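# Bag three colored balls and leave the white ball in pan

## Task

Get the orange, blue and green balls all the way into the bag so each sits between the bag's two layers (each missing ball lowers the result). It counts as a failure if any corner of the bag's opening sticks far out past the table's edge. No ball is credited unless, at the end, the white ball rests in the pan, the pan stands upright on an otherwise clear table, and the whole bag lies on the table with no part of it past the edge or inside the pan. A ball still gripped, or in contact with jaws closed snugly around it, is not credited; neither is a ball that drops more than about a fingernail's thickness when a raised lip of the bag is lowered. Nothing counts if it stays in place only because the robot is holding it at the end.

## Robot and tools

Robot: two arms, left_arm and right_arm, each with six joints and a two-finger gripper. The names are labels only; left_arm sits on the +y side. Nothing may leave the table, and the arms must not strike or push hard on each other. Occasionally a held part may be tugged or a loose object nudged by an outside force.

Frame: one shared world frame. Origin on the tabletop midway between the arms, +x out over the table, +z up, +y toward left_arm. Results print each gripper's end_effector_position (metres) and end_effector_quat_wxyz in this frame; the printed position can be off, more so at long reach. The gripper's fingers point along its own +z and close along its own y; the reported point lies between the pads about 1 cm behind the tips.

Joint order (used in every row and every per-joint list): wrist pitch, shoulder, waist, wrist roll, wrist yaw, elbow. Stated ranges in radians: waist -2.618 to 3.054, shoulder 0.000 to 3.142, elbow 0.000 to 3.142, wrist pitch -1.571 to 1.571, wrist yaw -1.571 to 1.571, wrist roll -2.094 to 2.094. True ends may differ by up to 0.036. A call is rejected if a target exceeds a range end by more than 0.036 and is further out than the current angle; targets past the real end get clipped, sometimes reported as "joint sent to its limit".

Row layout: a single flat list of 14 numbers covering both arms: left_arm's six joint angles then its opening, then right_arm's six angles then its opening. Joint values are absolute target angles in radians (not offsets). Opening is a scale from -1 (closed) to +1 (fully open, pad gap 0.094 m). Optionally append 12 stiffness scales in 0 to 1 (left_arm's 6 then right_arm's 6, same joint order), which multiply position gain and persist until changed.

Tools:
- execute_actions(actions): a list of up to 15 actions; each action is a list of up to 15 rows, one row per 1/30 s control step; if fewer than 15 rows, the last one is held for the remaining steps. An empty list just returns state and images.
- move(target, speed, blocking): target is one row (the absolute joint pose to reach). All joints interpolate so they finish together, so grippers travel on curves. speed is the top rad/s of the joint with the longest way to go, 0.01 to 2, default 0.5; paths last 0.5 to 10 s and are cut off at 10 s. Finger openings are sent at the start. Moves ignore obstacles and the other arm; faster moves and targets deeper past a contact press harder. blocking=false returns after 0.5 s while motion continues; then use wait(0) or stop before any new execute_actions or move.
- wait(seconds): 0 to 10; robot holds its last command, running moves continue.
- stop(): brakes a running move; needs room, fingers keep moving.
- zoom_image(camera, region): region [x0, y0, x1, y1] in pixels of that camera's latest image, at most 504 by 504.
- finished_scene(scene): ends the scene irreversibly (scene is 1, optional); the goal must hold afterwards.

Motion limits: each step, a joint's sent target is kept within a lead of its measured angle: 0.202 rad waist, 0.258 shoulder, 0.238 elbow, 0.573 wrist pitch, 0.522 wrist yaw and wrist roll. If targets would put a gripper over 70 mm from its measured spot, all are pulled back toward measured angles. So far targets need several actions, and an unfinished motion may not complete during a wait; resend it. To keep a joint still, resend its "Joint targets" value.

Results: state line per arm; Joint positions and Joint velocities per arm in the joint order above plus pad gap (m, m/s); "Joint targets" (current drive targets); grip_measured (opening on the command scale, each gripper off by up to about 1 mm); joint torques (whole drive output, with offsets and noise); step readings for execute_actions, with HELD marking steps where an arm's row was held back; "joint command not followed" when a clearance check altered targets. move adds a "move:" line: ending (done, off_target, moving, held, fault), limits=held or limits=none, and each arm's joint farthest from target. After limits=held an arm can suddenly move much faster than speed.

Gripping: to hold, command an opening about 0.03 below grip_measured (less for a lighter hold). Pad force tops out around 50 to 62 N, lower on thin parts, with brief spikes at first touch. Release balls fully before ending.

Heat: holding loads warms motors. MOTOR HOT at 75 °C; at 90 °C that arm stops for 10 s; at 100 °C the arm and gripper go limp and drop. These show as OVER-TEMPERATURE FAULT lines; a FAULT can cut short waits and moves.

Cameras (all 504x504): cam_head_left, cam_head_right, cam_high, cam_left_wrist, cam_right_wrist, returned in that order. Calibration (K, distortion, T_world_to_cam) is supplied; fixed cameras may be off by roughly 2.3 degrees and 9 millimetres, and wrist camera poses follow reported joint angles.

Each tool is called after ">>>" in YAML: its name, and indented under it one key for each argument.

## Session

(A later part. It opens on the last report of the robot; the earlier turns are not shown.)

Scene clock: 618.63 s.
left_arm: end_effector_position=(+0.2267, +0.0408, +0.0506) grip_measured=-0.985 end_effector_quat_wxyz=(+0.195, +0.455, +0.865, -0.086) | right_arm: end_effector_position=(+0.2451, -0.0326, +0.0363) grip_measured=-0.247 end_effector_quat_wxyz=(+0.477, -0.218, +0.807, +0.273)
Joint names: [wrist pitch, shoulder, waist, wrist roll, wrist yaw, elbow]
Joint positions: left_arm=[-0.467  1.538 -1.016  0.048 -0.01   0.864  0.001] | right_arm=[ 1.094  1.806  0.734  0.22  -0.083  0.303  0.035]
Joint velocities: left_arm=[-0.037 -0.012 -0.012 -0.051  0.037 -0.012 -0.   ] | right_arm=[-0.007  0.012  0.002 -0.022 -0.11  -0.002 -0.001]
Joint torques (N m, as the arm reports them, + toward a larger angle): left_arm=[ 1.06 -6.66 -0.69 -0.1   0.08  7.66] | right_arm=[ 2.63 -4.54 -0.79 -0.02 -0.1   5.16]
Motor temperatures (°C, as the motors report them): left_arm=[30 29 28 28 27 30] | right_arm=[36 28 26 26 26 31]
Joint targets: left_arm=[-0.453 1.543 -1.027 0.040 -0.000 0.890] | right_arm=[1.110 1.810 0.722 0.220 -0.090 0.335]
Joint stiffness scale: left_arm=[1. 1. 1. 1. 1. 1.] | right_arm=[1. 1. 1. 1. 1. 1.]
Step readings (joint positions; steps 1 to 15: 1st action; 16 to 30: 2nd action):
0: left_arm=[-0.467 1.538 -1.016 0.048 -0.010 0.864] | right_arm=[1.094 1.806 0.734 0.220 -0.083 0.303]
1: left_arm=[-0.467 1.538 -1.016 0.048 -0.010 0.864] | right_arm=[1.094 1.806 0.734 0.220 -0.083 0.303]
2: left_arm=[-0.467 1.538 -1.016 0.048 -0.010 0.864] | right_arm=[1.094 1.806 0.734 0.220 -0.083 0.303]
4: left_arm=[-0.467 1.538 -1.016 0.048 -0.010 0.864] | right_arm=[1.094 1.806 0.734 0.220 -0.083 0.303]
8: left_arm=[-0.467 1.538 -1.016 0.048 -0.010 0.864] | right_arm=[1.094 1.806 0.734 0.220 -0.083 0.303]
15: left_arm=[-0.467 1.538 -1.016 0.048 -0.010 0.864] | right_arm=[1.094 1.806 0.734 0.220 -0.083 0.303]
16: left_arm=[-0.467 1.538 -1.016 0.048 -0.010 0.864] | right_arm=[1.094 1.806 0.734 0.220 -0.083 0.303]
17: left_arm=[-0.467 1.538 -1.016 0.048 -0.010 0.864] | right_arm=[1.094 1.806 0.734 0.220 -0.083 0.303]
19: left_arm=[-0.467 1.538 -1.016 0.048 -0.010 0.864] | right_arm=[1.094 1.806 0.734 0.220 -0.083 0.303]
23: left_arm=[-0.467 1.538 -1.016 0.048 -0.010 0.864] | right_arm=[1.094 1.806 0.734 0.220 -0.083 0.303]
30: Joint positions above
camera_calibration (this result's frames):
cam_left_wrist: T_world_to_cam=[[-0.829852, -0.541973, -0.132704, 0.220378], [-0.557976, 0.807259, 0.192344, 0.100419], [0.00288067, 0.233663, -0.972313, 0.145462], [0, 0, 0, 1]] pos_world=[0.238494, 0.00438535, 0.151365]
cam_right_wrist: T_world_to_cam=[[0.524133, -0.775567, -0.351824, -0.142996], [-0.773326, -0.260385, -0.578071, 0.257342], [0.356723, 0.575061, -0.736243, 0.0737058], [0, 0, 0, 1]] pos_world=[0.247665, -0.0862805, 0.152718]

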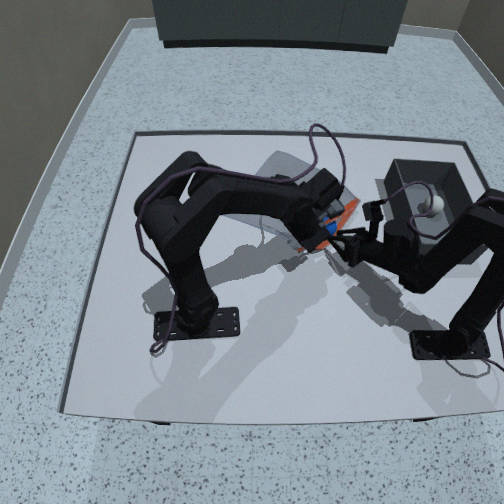

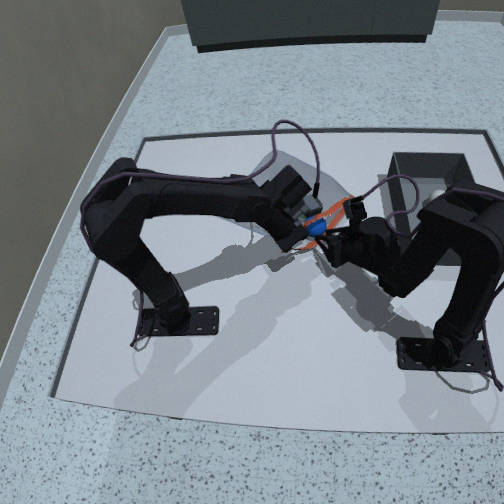

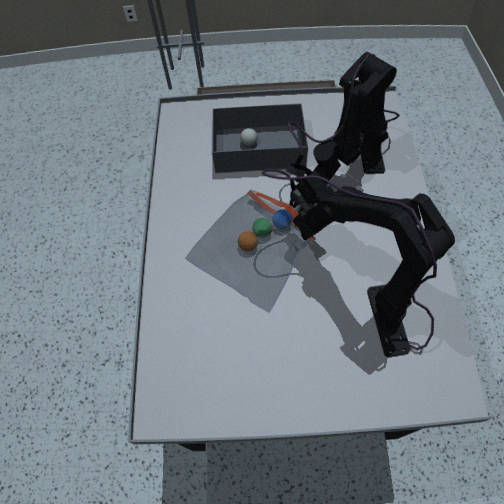

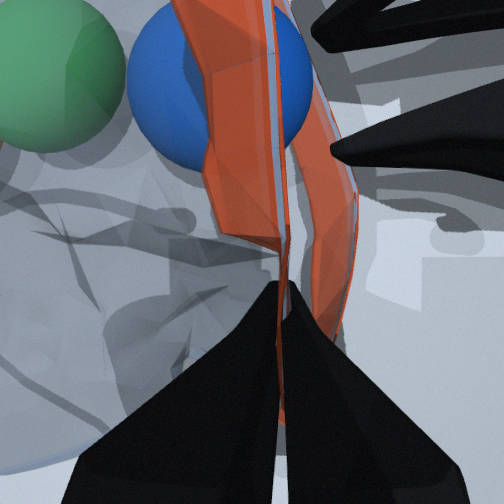

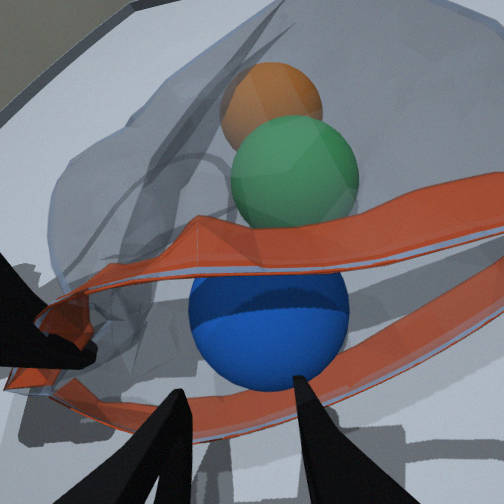

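>>> move:
  target: [-0.453,1.543,-1.027,0.04,0.0,0.89,-1,1.165,1.94,0.722,0.12,-0.09,0.46,-0.25]
  speed: 0.06

Scene clock: 627.43 s.
left_arm: end_effector_position=(+0.2267, +0.0408, +0.0506) grip_measured=-0.985 end_effector_quat_wxyz=(+0.195, +0.455, +0.865, -0.086) | right_arm: end_effector_position=(+0.2721, -0.0097, +0.0369) grip_measured=-0.247 end_effector_quat_wxyz=(+0.507, -0.252, +0.783, +0.259)
Joint names: [wrist pitch, shoulder, waist, wrist roll, wrist yaw, elbow]
Joint positions: left_arm=[-0.467  1.538 -1.016  0.048 -0.01   0.864  0.001] | right_arm=[ 1.148  1.935  0.734  0.128 -0.085  0.425  0.035]
Joint velocities: left_arm=[ 0.037 -0.007 -0.002 -0.095  0.037 -0.017 -0.001] | right_arm=[-0.022  0.007 -0.002 -0.022 -0.007 -0.002  0.001]
Joint torques (N m, as the arm reports them, + toward a larger angle): left_arm=[ 1.06 -6.69 -0.74 -0.11  0.09  7.68] | right_arm=[ 2.66 -5.41 -0.79 -0.12 -0.07  5.32]
Motor temperatures (°C, as the motors report them): left_arm=[30 29 28 28 27 30] | right_arm=[37 28 26 26 26 31]
Joint targets: left_arm=[-0.453 1.543 -1.027 0.040 -0.000 0.890] | right_arm=[1.165 1.940 0.722 0.120 -0.090 0.460]
Joint stiffness scale: left_arm=[1. 1. 1. 1. 1. 1.] | right_arm=[1. 1. 1. 1. 1. 1.]
move: off_target (left_arm, right_arm); limits=none; left_arm: farthest joint: the elbow, 0.026 radians from its target (0.026 radians at the start); right_arm: farthest joint: the elbow, 0.035 radians from its target (0.157 radians at the start)
camera_calibration (this result's frames):
cam_left_wrist: T_world_to_cam=[[-0.829852, -0.541973, -0.132704, 0.220378], [-0.557976, 0.807259, 0.192344, 0.100419], [0.00288067, 0.233663, -0.972313, 0.145462], [0, 0, 0, 1]] pos_world=[0.238494, 0.00438535, 0.151365]
cam_right_wrist: T_world_to_cam=[[0.582468, -0.764464, -0.276272, -0.157713], [-0.704248, -0.304876, -0.64116, 0.267583], [0.405915, 0.568019, -0.715952, 0.0370949], [0, 0, 0, 1]] pos_world=[0.26525, -0.0600567, 0.15455]

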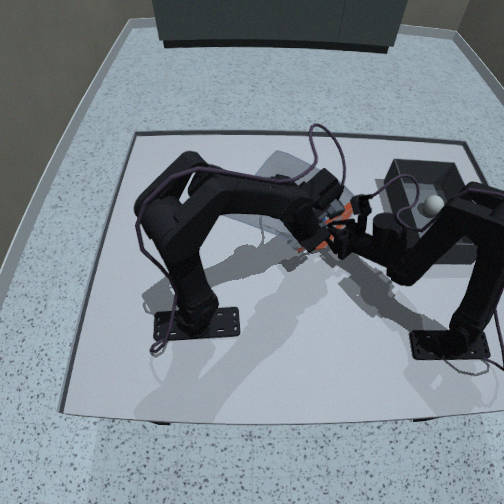

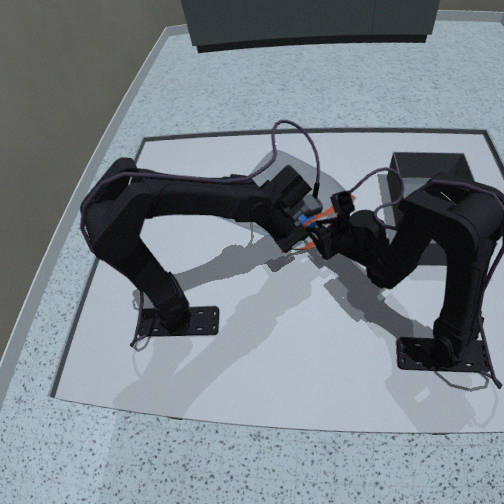

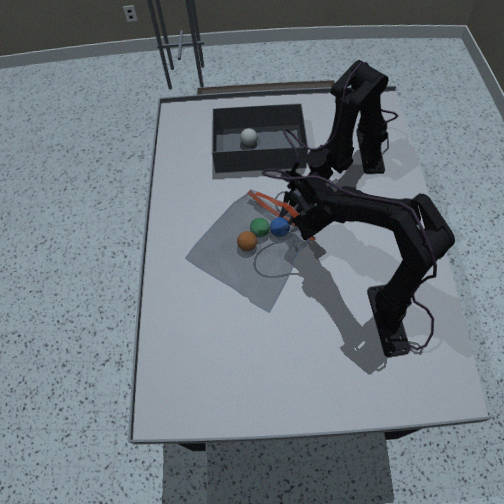

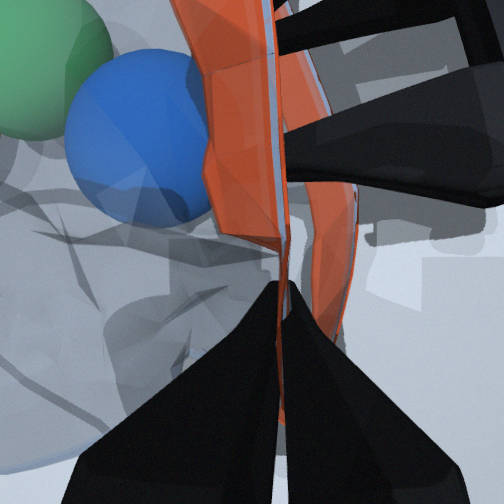

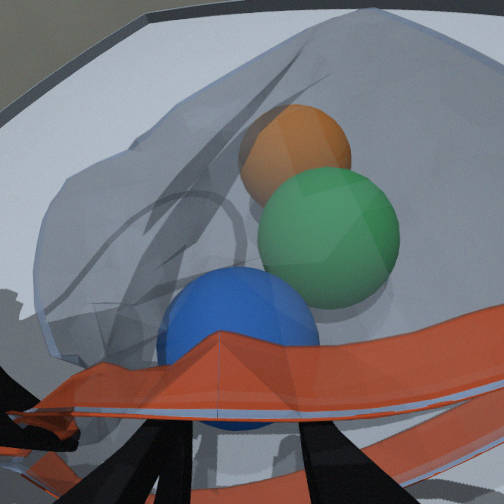

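Working. Continue.

>>> move:
  target: [-0.453,1.543,-1.027,0.04,0.0,0.89,-1,1.19,2.05,0.722,0.2,-0.12,0.572,-0.4]
  speed: 0.05

Scene clock: 634.33 s.
left_arm: end_effector_position=(+0.2267, +0.0408, +0.0506) grip_measured=-0.985 end_effector_quat_wxyz=(+0.195, +0.455, +0.865, -0.086) | right_arm: end_effector_position=(+0.2906, +0.0113, +0.0289) grip_measured=-0.397 end_effector_quat_wxyz=(+0.500, -0.231, +0.784, +0.288)
Joint names: [wrist pitch, shoulder, waist, wrist roll, wrist yaw, elbow]
Joint positions: left_arm=[-0.467  1.538 -1.016  0.048 -0.01   0.864  0.001] | right_arm=[ 1.168  2.047  0.734  0.197 -0.109  0.535  0.028]
Joint velocities: left_arm=[-0.022 -0.002  0.002  0.095  0.007  0.002  0.001] | right_arm=[ 0.022 -0.027 -0.007  0.037 -0.007  0.012 -0.   ]
Joint torques (N m, as the arm reports them, + toward a larger angle): left_arm=[ 1.05 -6.66 -0.76 -0.11  0.09  7.66] | right_arm=[ 2.72 -6.37 -0.8  -0.01 -0.13  5.41]
Motor temperatures (°C, as the motors report them): left_arm=[30 29 28 28 27 30] | right_arm=[37 28 26 26 26 31]
Joint targets: left_arm=[-0.453 1.543 -1.027 0.040 0.000 0.890] | right_arm=[1.190 2.050 0.722 0.200 -0.120 0.572]
Joint stiffness scale: left_arm=[1. 1. 1. 1. 1. 1.] | right_arm=[1. 1. 1. 1. 1. 1.]
move: off_target (left_arm, right_arm); limits=none; left_arm: farthest joint: the elbow, 0.026 radians from its target (0.026 radians at the start); right_arm: farthest joint: the elbow, 0.037 radians from its target (0.147 radians at the start)
camera_calibration (this result's frames):
cam_left_wrist: T_world_to_cam=[[-0.829852, -0.541973, -0.132704, 0.220378], [-0.557976, 0.807259, 0.192344, 0.100419], [0.00288067, 0.233663, -0.972313, 0.145462], [0, 0, 0, 1]] pos_world=[0.238494, 0.00438535, 0.151365]
cam_right_wrist: T_world_to_cam=[[0.569712, -0.745554, -0.345799, -0.149208], [-0.728877, -0.263972, -0.63171, 0.288359], [0.379693, 0.611938, -0.693805, 0.0184223], [0, 0, 0, 1]] pos_world=[0.288188, -0.0463971, 0.143345]

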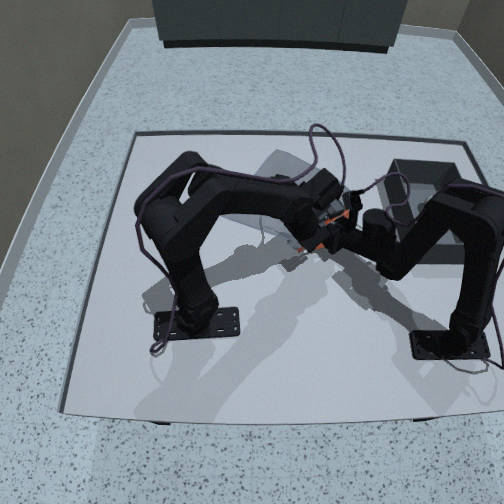

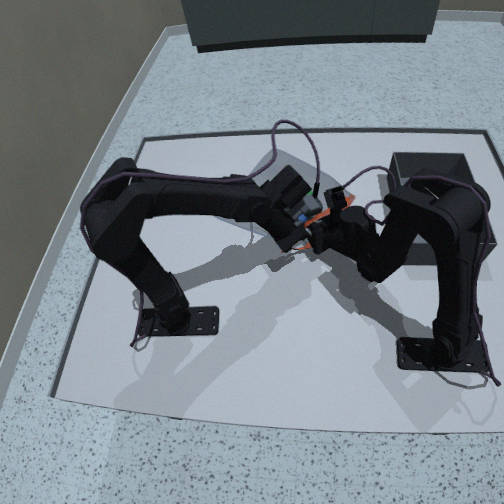

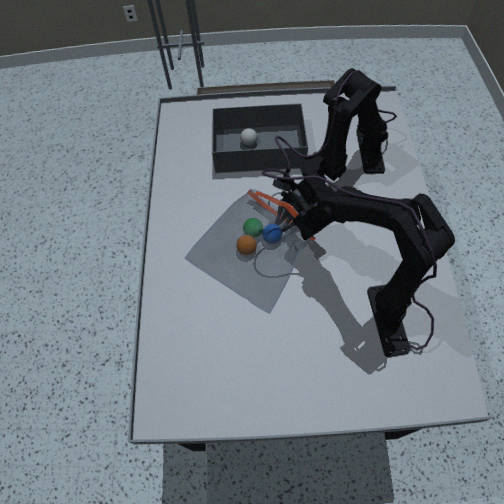

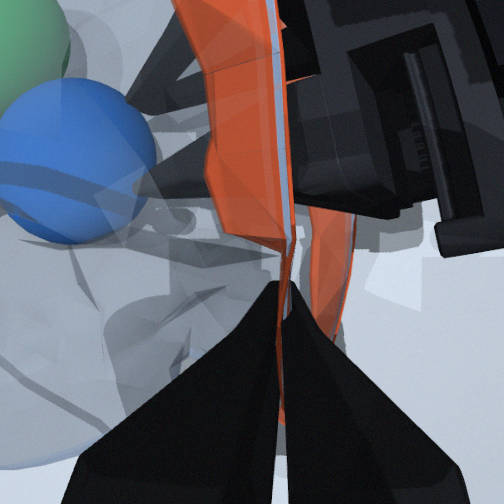

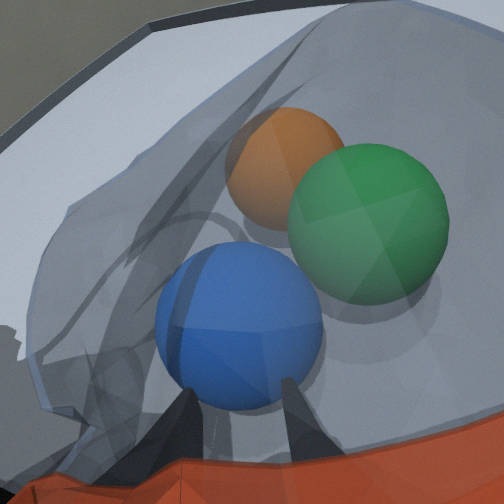

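>>> move:
  target: [-0.453,1.543,-1.027,0.04,0.0,0.89,-1,1.09,1.785,0.715,0.2,-0.12,0.28,-0.4]
  speed: 0.1

Scene clock: 641.87 s.
left_arm: end_effector_position=(+0.2267, +0.0408, +0.0506) grip_measured=-0.985 end_effector_quat_wxyz=(+0.195, +0.455, +0.865, -0.086) | right_arm: end_effector_position=(+0.2430, -0.0308, +0.0365) grip_measured=-0.397 end_effector_quat_wxyz=(+0.475, -0.232, +0.802, +0.277)
Joint names: [wrist pitch, shoulder, waist, wrist roll, wrist yaw, elbow]
Joint positions: left_arm=[-0.467  1.538 -1.016  0.048 -0.01   0.864  0.001] | right_arm=[ 1.094  1.806  0.728  0.197 -0.112  0.302  0.028]
Joint velocities: left_arm=[ 0.037 -0.017 -0.012 -0.037 -0.022 -0.002 -0.002] | right_arm=[ 0.022 -0.007  0.012 -0.022  0.007 -0.007  0.   ]
Joint torques (N m, as the arm reports them, + toward a larger angle): left_arm=[ 1.07 -6.66 -0.71 -0.11  0.1   7.68] | right_arm=[ 2.39 -6.34 -0.84  0.   -0.11  1.7 ]
Motor temperatures (°C, as the motors report them): left_arm=[30 29 28 28 27 30] | right_arm=[37 29 26 26 26 31]
Joint targets: left_arm=[-0.453 1.543 -1.027 0.040 -0.000 0.890] | right_arm=[1.090 1.785 0.715 0.200 -0.120 0.280]
Joint stiffness scale: left_arm=[1. 1. 1. 1. 1. 1.] | right_arm=[1. 1. 1. 1. 1. 1.]
move: off_target (left_arm, right_arm); limits=none; left_arm: farthest joint: the elbow, 0.026 radians from its target (0.026 radians at the start); right_arm: farthest joint: the elbow, 0.022 radians from its target (0.255 radians at the start)
camera_calibration (this result's frames):
cam_left_wrist: T_world_to_cam=[[-0.829852, -0.541973, -0.132704, 0.220378], [-0.557976, 0.807259, 0.192344, 0.100419], [0.00288067, 0.233663, -0.972313, 0.145462], [0, 0, 0, 1]] pos_world=[0.238494, 0.00438535, 0.151365]
cam_right_wrist: T_world_to_cam=[[0.549061, -0.761694, -0.344026, -0.146361], [-0.761236, -0.285826, -0.582085, 0.252741], [0.345039, 0.581486, -0.736765, 0.0765846], [0, 0, 0, 1]] pos_world=[0.246332, -0.0837754, 0.153189]

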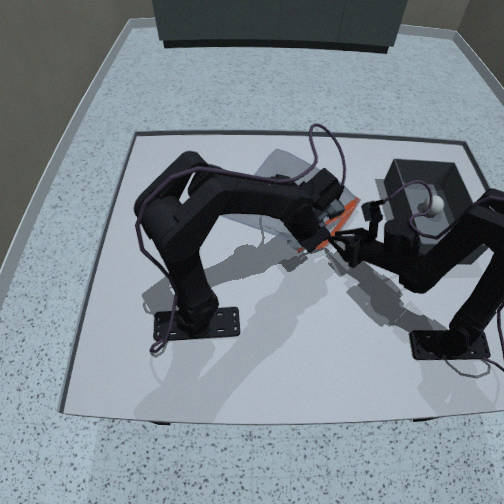

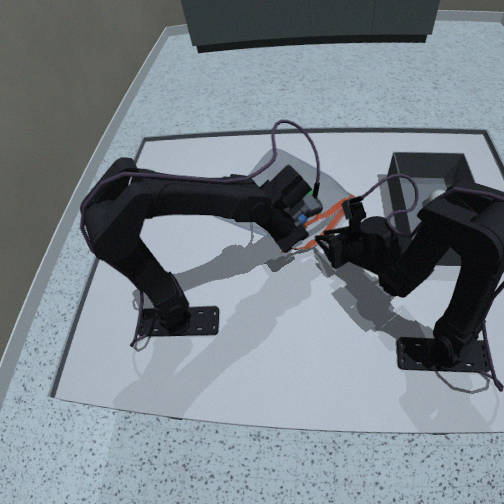

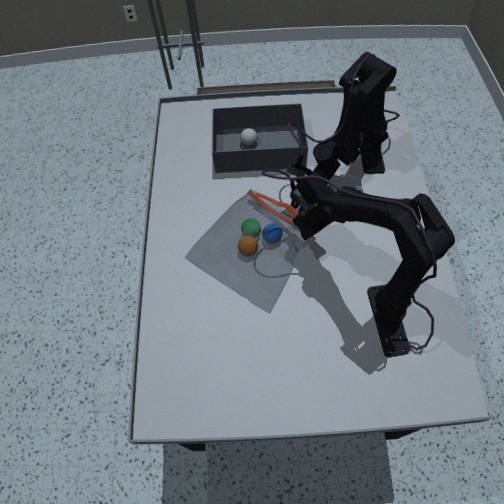

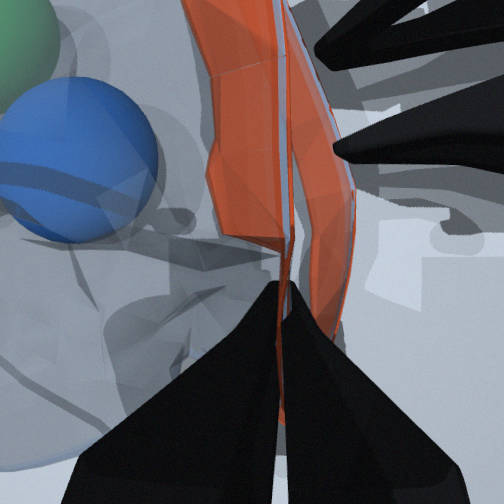

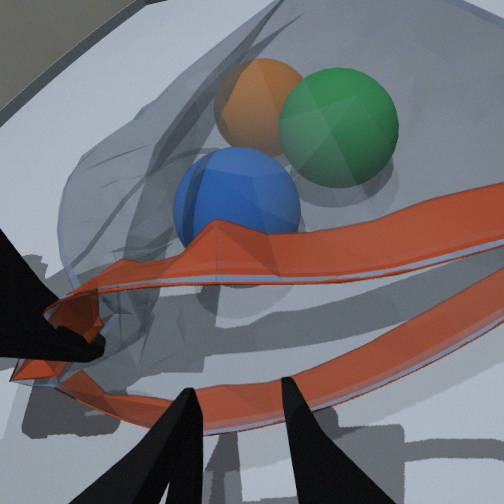

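>>> move:
  target: [-0.37,1.57,-1.027,0.04,0.0,0.80,-1,0.95,1.605,0.70,0.2,-0.05,0.213,-0.4]
  speed: 0.12

>>> execute_actions:
  actions:
    - [[-0.37,1.57,-1.027,0.04,0.0,0.80,-0.8,0.95,1.605,0.70,0.2,-0.05,0.213,-0.4]]
    - [[-0.37,1.57,-1.027,0.04,0.0,0.80,-0.5,0.95,1.605,0.70,0.2,-0.05,0.213,-0.4]]

Scene clock: 648.40 s.
left_arm: end_effector_position=(+0.2273, +0.0390, +0.0362) grip_measured=-0.985 end_effector_quat_wxyz=(+0.203, +0.454, +0.863, -0.091) | right_arm: end_effector_position=(+0.2351, -0.0565, +0.0470) grip_measured=-0.397 end_effector_quat_wxyz=(+0.477, -0.213, +0.816, +0.249)
Joint names: [wrist pitch, shoulder, waist, wrist roll, wrist yaw, elbow]
Joint positions: left_arm=[-0.376  1.561 -1.016  0.048 -0.007  0.814  0.001] | right_arm=[ 0.954  1.625  0.713  0.197 -0.059  0.235  0.028]
Joint velocities: left_arm=[ 0.037 -0.007  0.007  0.007 -0.022  0.002  0.   ] | right_arm=[-0.037 -0.007 -0.002 -0.007 -0.022 -0.007  0.   ]
Joint torques (N m, as the arm reports them, + toward a larger angle): left_arm=[ 1.01 -6.44 -0.71 -0.12  0.07  4.46] | right_arm=[ 2.39 -5.39 -0.84  0.    0.06  2.22]
Motor temperatures (°C, as the motors report them): left_arm=[30 29 28 28 27 30] | right_arm=[37 29 26 26 26 31]
Joint targets: left_arm=[-0.370 1.570 -1.027 0.040 -0.000 0.800] | right_arm=[0.950 1.605 0.700 0.200 -0.050 0.213]
Joint stiffness scale: left_arm=[1. 1. 1. 1. 1. 1.] | right_arm=[1. 1. 1. 1. 1. 1.]
move: off_target (right_arm); limits=none; left_arm: farthest joint: the elbow, 0.014 radians from its target (0.064 radians at the start); right_arm: farthest joint: the elbow, 0.022 radians from its target (0.089 radians at the start)
camera_calibration (this result's frames):
cam_left_wrist: T_world_to_cam=[[-0.82967, -0.542784, -0.13051, 0.217837], [-0.558143, 0.811169, 0.174588, 0.10556], [0.011102, 0.217693, -0.975954, 0.130821], [0, 0, 0, 1]] pos_world=[0.238198, 0.00413247, 0.137676]
cam_right_wrist: T_world_to_cam=[[0.496661, -0.806365, -0.321096, -0.149288], [-0.782852, -0.256435, -0.566908, 0.251493], [0.374795, 0.532931, -0.758626, 0.0932418], [0, 0, 0, 1]] pos_world=[0.236081, -0.105581, 0.165373]

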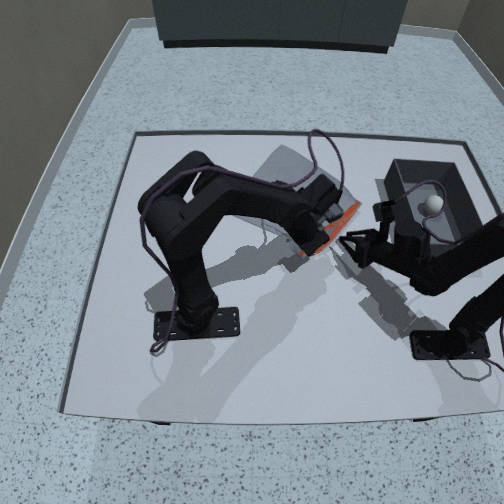

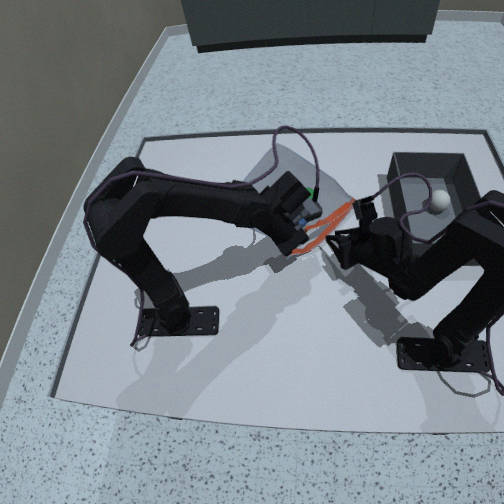

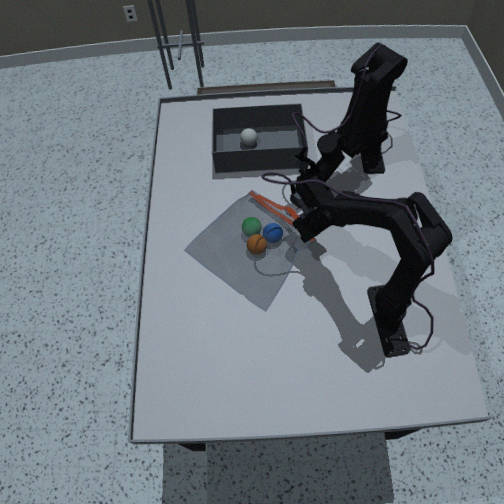

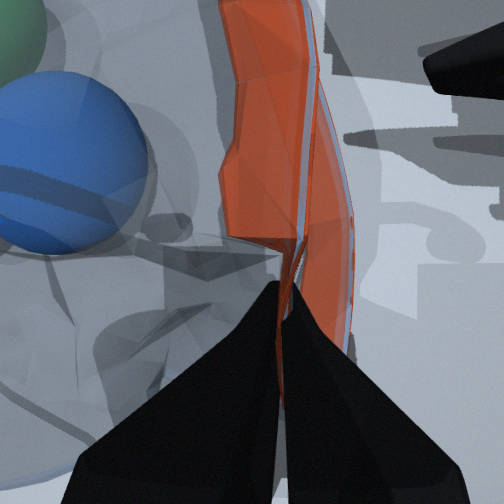

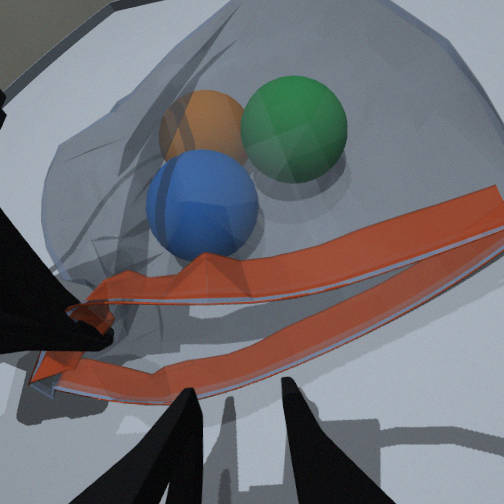

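Scene clock: 649.40 s.
left_arm: end_effector_position=(+0.2271, +0.0388, +0.0362) grip_measured=-0.503 end_effector_quat_wxyz=(+0.202, +0.454, +0.863, -0.092) | right_arm: end_effector_position=(+0.2351, -0.0566, +0.0469) grip_measured=-0.397 end_effector_quat_wxyz=(+0.477, -0.213, +0.816, +0.248)
Joint names: [wrist pitch, shoulder, waist, wrist roll, wrist yaw, elbow]
Joint positions: left_arm=[-0.376  1.561 -1.016  0.048 -0.005  0.814  0.023] | right_arm=[ 0.953  1.625  0.713  0.197 -0.058  0.235  0.028]
Joint velocities: left_arm=[ 0.051 -0.002 -0.007  0.022  0.051 -0.012 -0.001] | right_arm=[ 0.037 -0.002 -0.017  0.007 -0.022 -0.017  0.   ]
Joint torques (N m, as the arm reports them, + toward a larger angle): left_arm=[ 1.02 -6.4  -0.73 -0.11  0.07  4.45] | right_arm=[ 2.4  -5.41 -0.85  0.    0.05  2.22]
Motor temperatures (°C, as the motors report them): left_arm=[30 29 28 28 27 30] | right_arm=[37 29 26 26 26 31]
Joint targets: left_arm=[-0.370 1.570 -1.027 0.040 0.000 0.800] | right_arm=[0.950 1.605 0.700 0.200 -0.050 0.213]
Joint stiffness scale: left_arm=[1. 1. 1. 1. 1. 1.] | right_arm=[1. 1. 1. 1. 1. 1.]
Step readings (joint positions; steps 1 to 15: 1st action; 16 to 30: 2nd action):
0: left_arm=[-0.376 1.561 -1.016 0.048 -0.007 0.814] | right_arm=[0.954 1.625 0.713 0.197 -0.059 0.235]
1: left_arm=[-0.376 1.561 -1.016 0.048 -0.006 0.814] | right_arm=[0.954 1.625 0.713 0.197 -0.058 0.235]
2: left_arm=[-0.376 1.561 -1.016 0.048 -0.006 0.814] | right_arm=[0.954 1.625 0.713 0.197 -0.058 0.235]
4: left_arm=[-0.376 1.561 -1.016 0.048 -0.006 0.814] | right_arm=[0.953 1.625 0.713 0.197 -0.058 0.235]
8: left_arm=[-0.376 1.561 -1.016 0.048 -0.006 0.814] | right_arm=[0.953 1.625 0.713 0.197 -0.058 0.235]
15: left_arm=[-0.376 1.561 -1.016 0.048 -0.006 0.814] | right_arm=[0.953 1.625 0.713 0.197 -0.058 0.235]
16: left_arm=[-0.376 1.561 -1.016 0.048 -0.005 0.814] | right_arm=[0.953 1.625 0.713 0.197 -0.058 0.235]
17: left_arm=[-0.376 1.561 -1.016 0.048 -0.005 0.814] | right_arm=[0.953 1.625 0.713 0.197 -0.058 0.235]
19: left_arm=[-0.376 1.561 -1.016 0.048 -0.005 0.814] | right_arm=[0.953 1.625 0.713 0.197 -0.058 0.235]
23: left_arm=[-0.376 1.561 -1.016 0.048 -0.005 0.814] | right_arm=[0.953 1.625 0.713 0.197 -0.058 0.235]
30: Joint positions above
camera_calibration (this result's frames):
cam_left_wrist: T_world_to_cam=[[-0.830046, -0.542453, -0.129489, 0.217671], [-0.557597, 0.811554, 0.174542, 0.105433], [0.0104068, 0.21708, -0.976098, 0.131035], [0, 0, 0, 1]] pos_world=[0.238102, 0.00406668, 0.137687]
cam_right_wrist: T_world_to_cam=[[0.496319, -0.806654, -0.320901, -0.149329], [-0.783053, -0.25637, -0.566659, 0.251474], [0.374829, 0.532526, -0.758894, 0.0931925], [0, 0, 0, 1]] pos_world=[0.236101, -0.105614, 0.165304]

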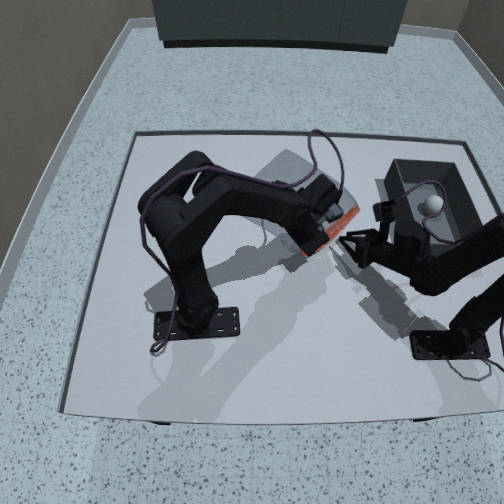

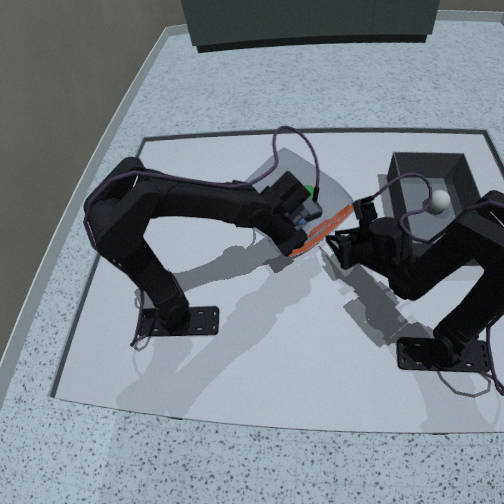

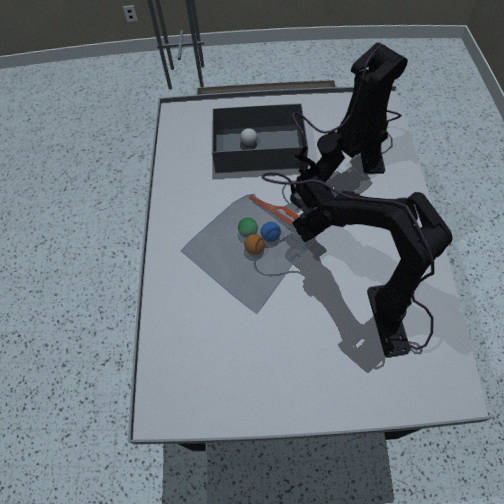

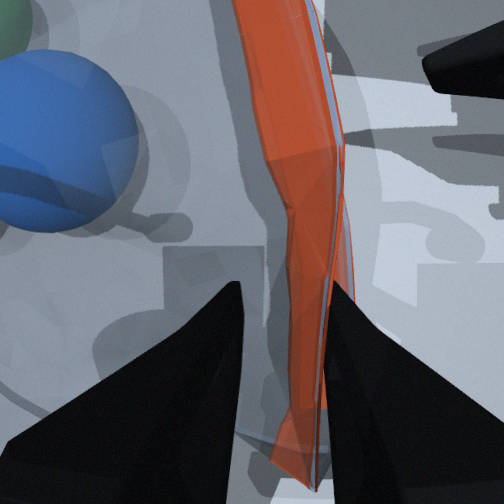

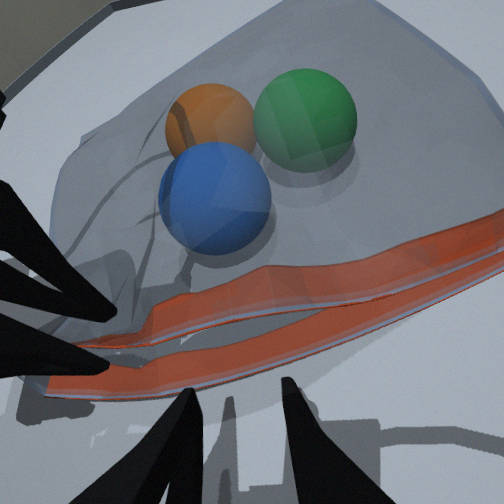

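>>> move:
  target: [-0.70,1.40,-1.027,0.04,0.0,1.05,-0.3,0.6,1.3,0.65,0.2,0,0.3,-0.4]
  speed: 0.25

Scene clock: 654.97 s.
left_arm: end_effector_position=(+0.2283, +0.0372, +0.1234) grip_measured=-0.303 end_effector_quat_wxyz=(+0.224, +0.452, +0.858, -0.102) | right_arm: end_effector_position=(+0.2422, -0.0848, +0.0820) grip_measured=-0.397 end_effector_quat_wxyz=(+0.485, -0.181, +0.828, +0.215)
Joint names: [wrist pitch, shoulder, waist, wrist roll, wrist yaw, elbow]
Joint positions: left_arm=[-0.682  1.417 -1.016  0.048 -0.005  1.027  0.033] | right_arm=[ 0.604  1.318  0.662  0.197 -0.009  0.262  0.028]
Joint velocities: left_arm=[-0.007  0.002  0.007  0.11   0.037  0.007 -0.001] | right_arm=[0.037 0.012 0.002 0.007 0.007 0.007 0.   ]
Joint torques (N m, as the arm reports them, + toward a larger angle): left_arm=[ 0.9  -7.99 -0.72 -0.12  0.05  7.93] | right_arm=[ 2.37 -4.19 -0.82  0.    0.06  7.23]
Motor temperatures (°C, as the motors report them): left_arm=[30 29 28 28 27 30] | right_arm=[37 28 27 26 26 31]
Joint targets: left_arm=[-0.700 1.400 -1.027 0.040 -0.000 1.050] | right_arm=[0.600 1.300 0.650 0.200 0.000 0.300]
Joint stiffness scale: left_arm=[1. 1. 1. 1. 1. 1.] | right_arm=[1. 1. 1. 1. 1. 1.]
move: off_target (left_arm, right_arm); limits=none; left_arm: farthest joint: the elbow, 0.023 radians from its target (0.236 radians at the start); right_arm: farthest joint: the elbow, 0.038 radians from its target (0.065 radians at the start)
camera_calibration (this result's frames):
cam_left_wrist: T_world_to_cam=[[-0.826092, -0.54768, -0.132734, 0.228786], [-0.562117, 0.817528, 0.125189, 0.0990761], [0.0399505, 0.17803, -0.983214, 0.212039], [0, 0, 0, 1]] pos_world=[0.23622, 0.00655479, 0.226444]
cam_right_wrist: T_world_to_cam=[[0.417369, -0.858206, -0.298807, -0.151403], [-0.804014, -0.195495, -0.561554, 0.279434], [0.423514, 0.47462, -0.771603, 0.116556], [0, 0, 0, 1]] pos_world=[0.238497, -0.130627, 0.201612]

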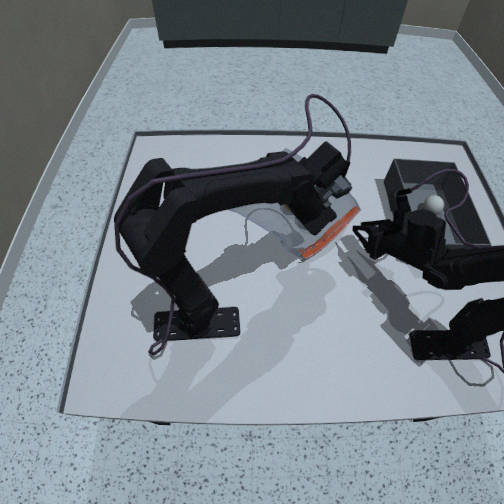

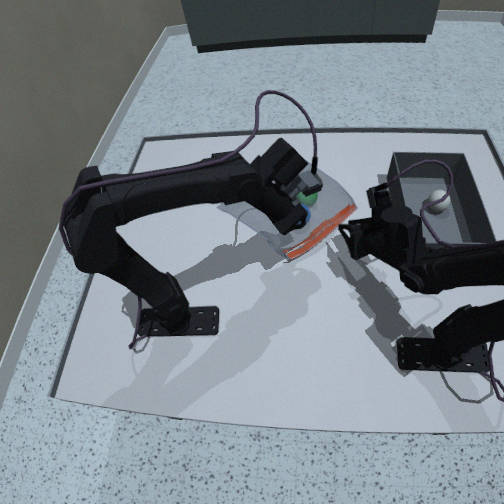

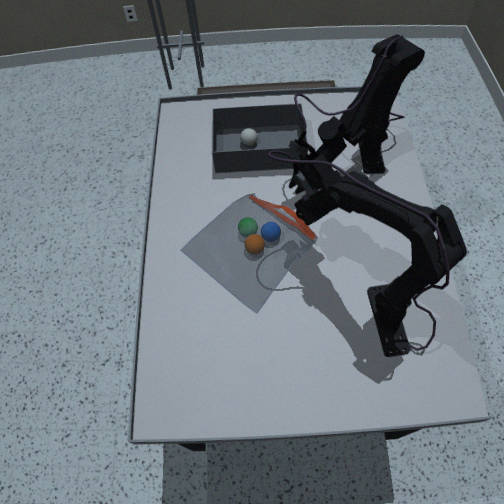

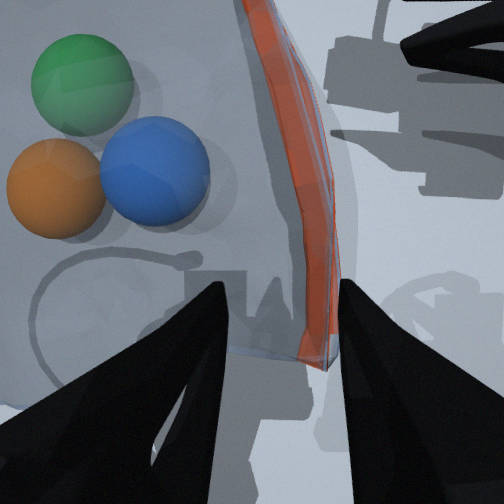

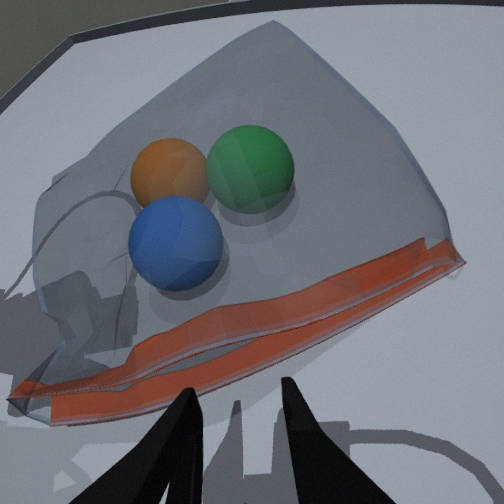

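>>> finished_scene:

The scene is finished: the task was done.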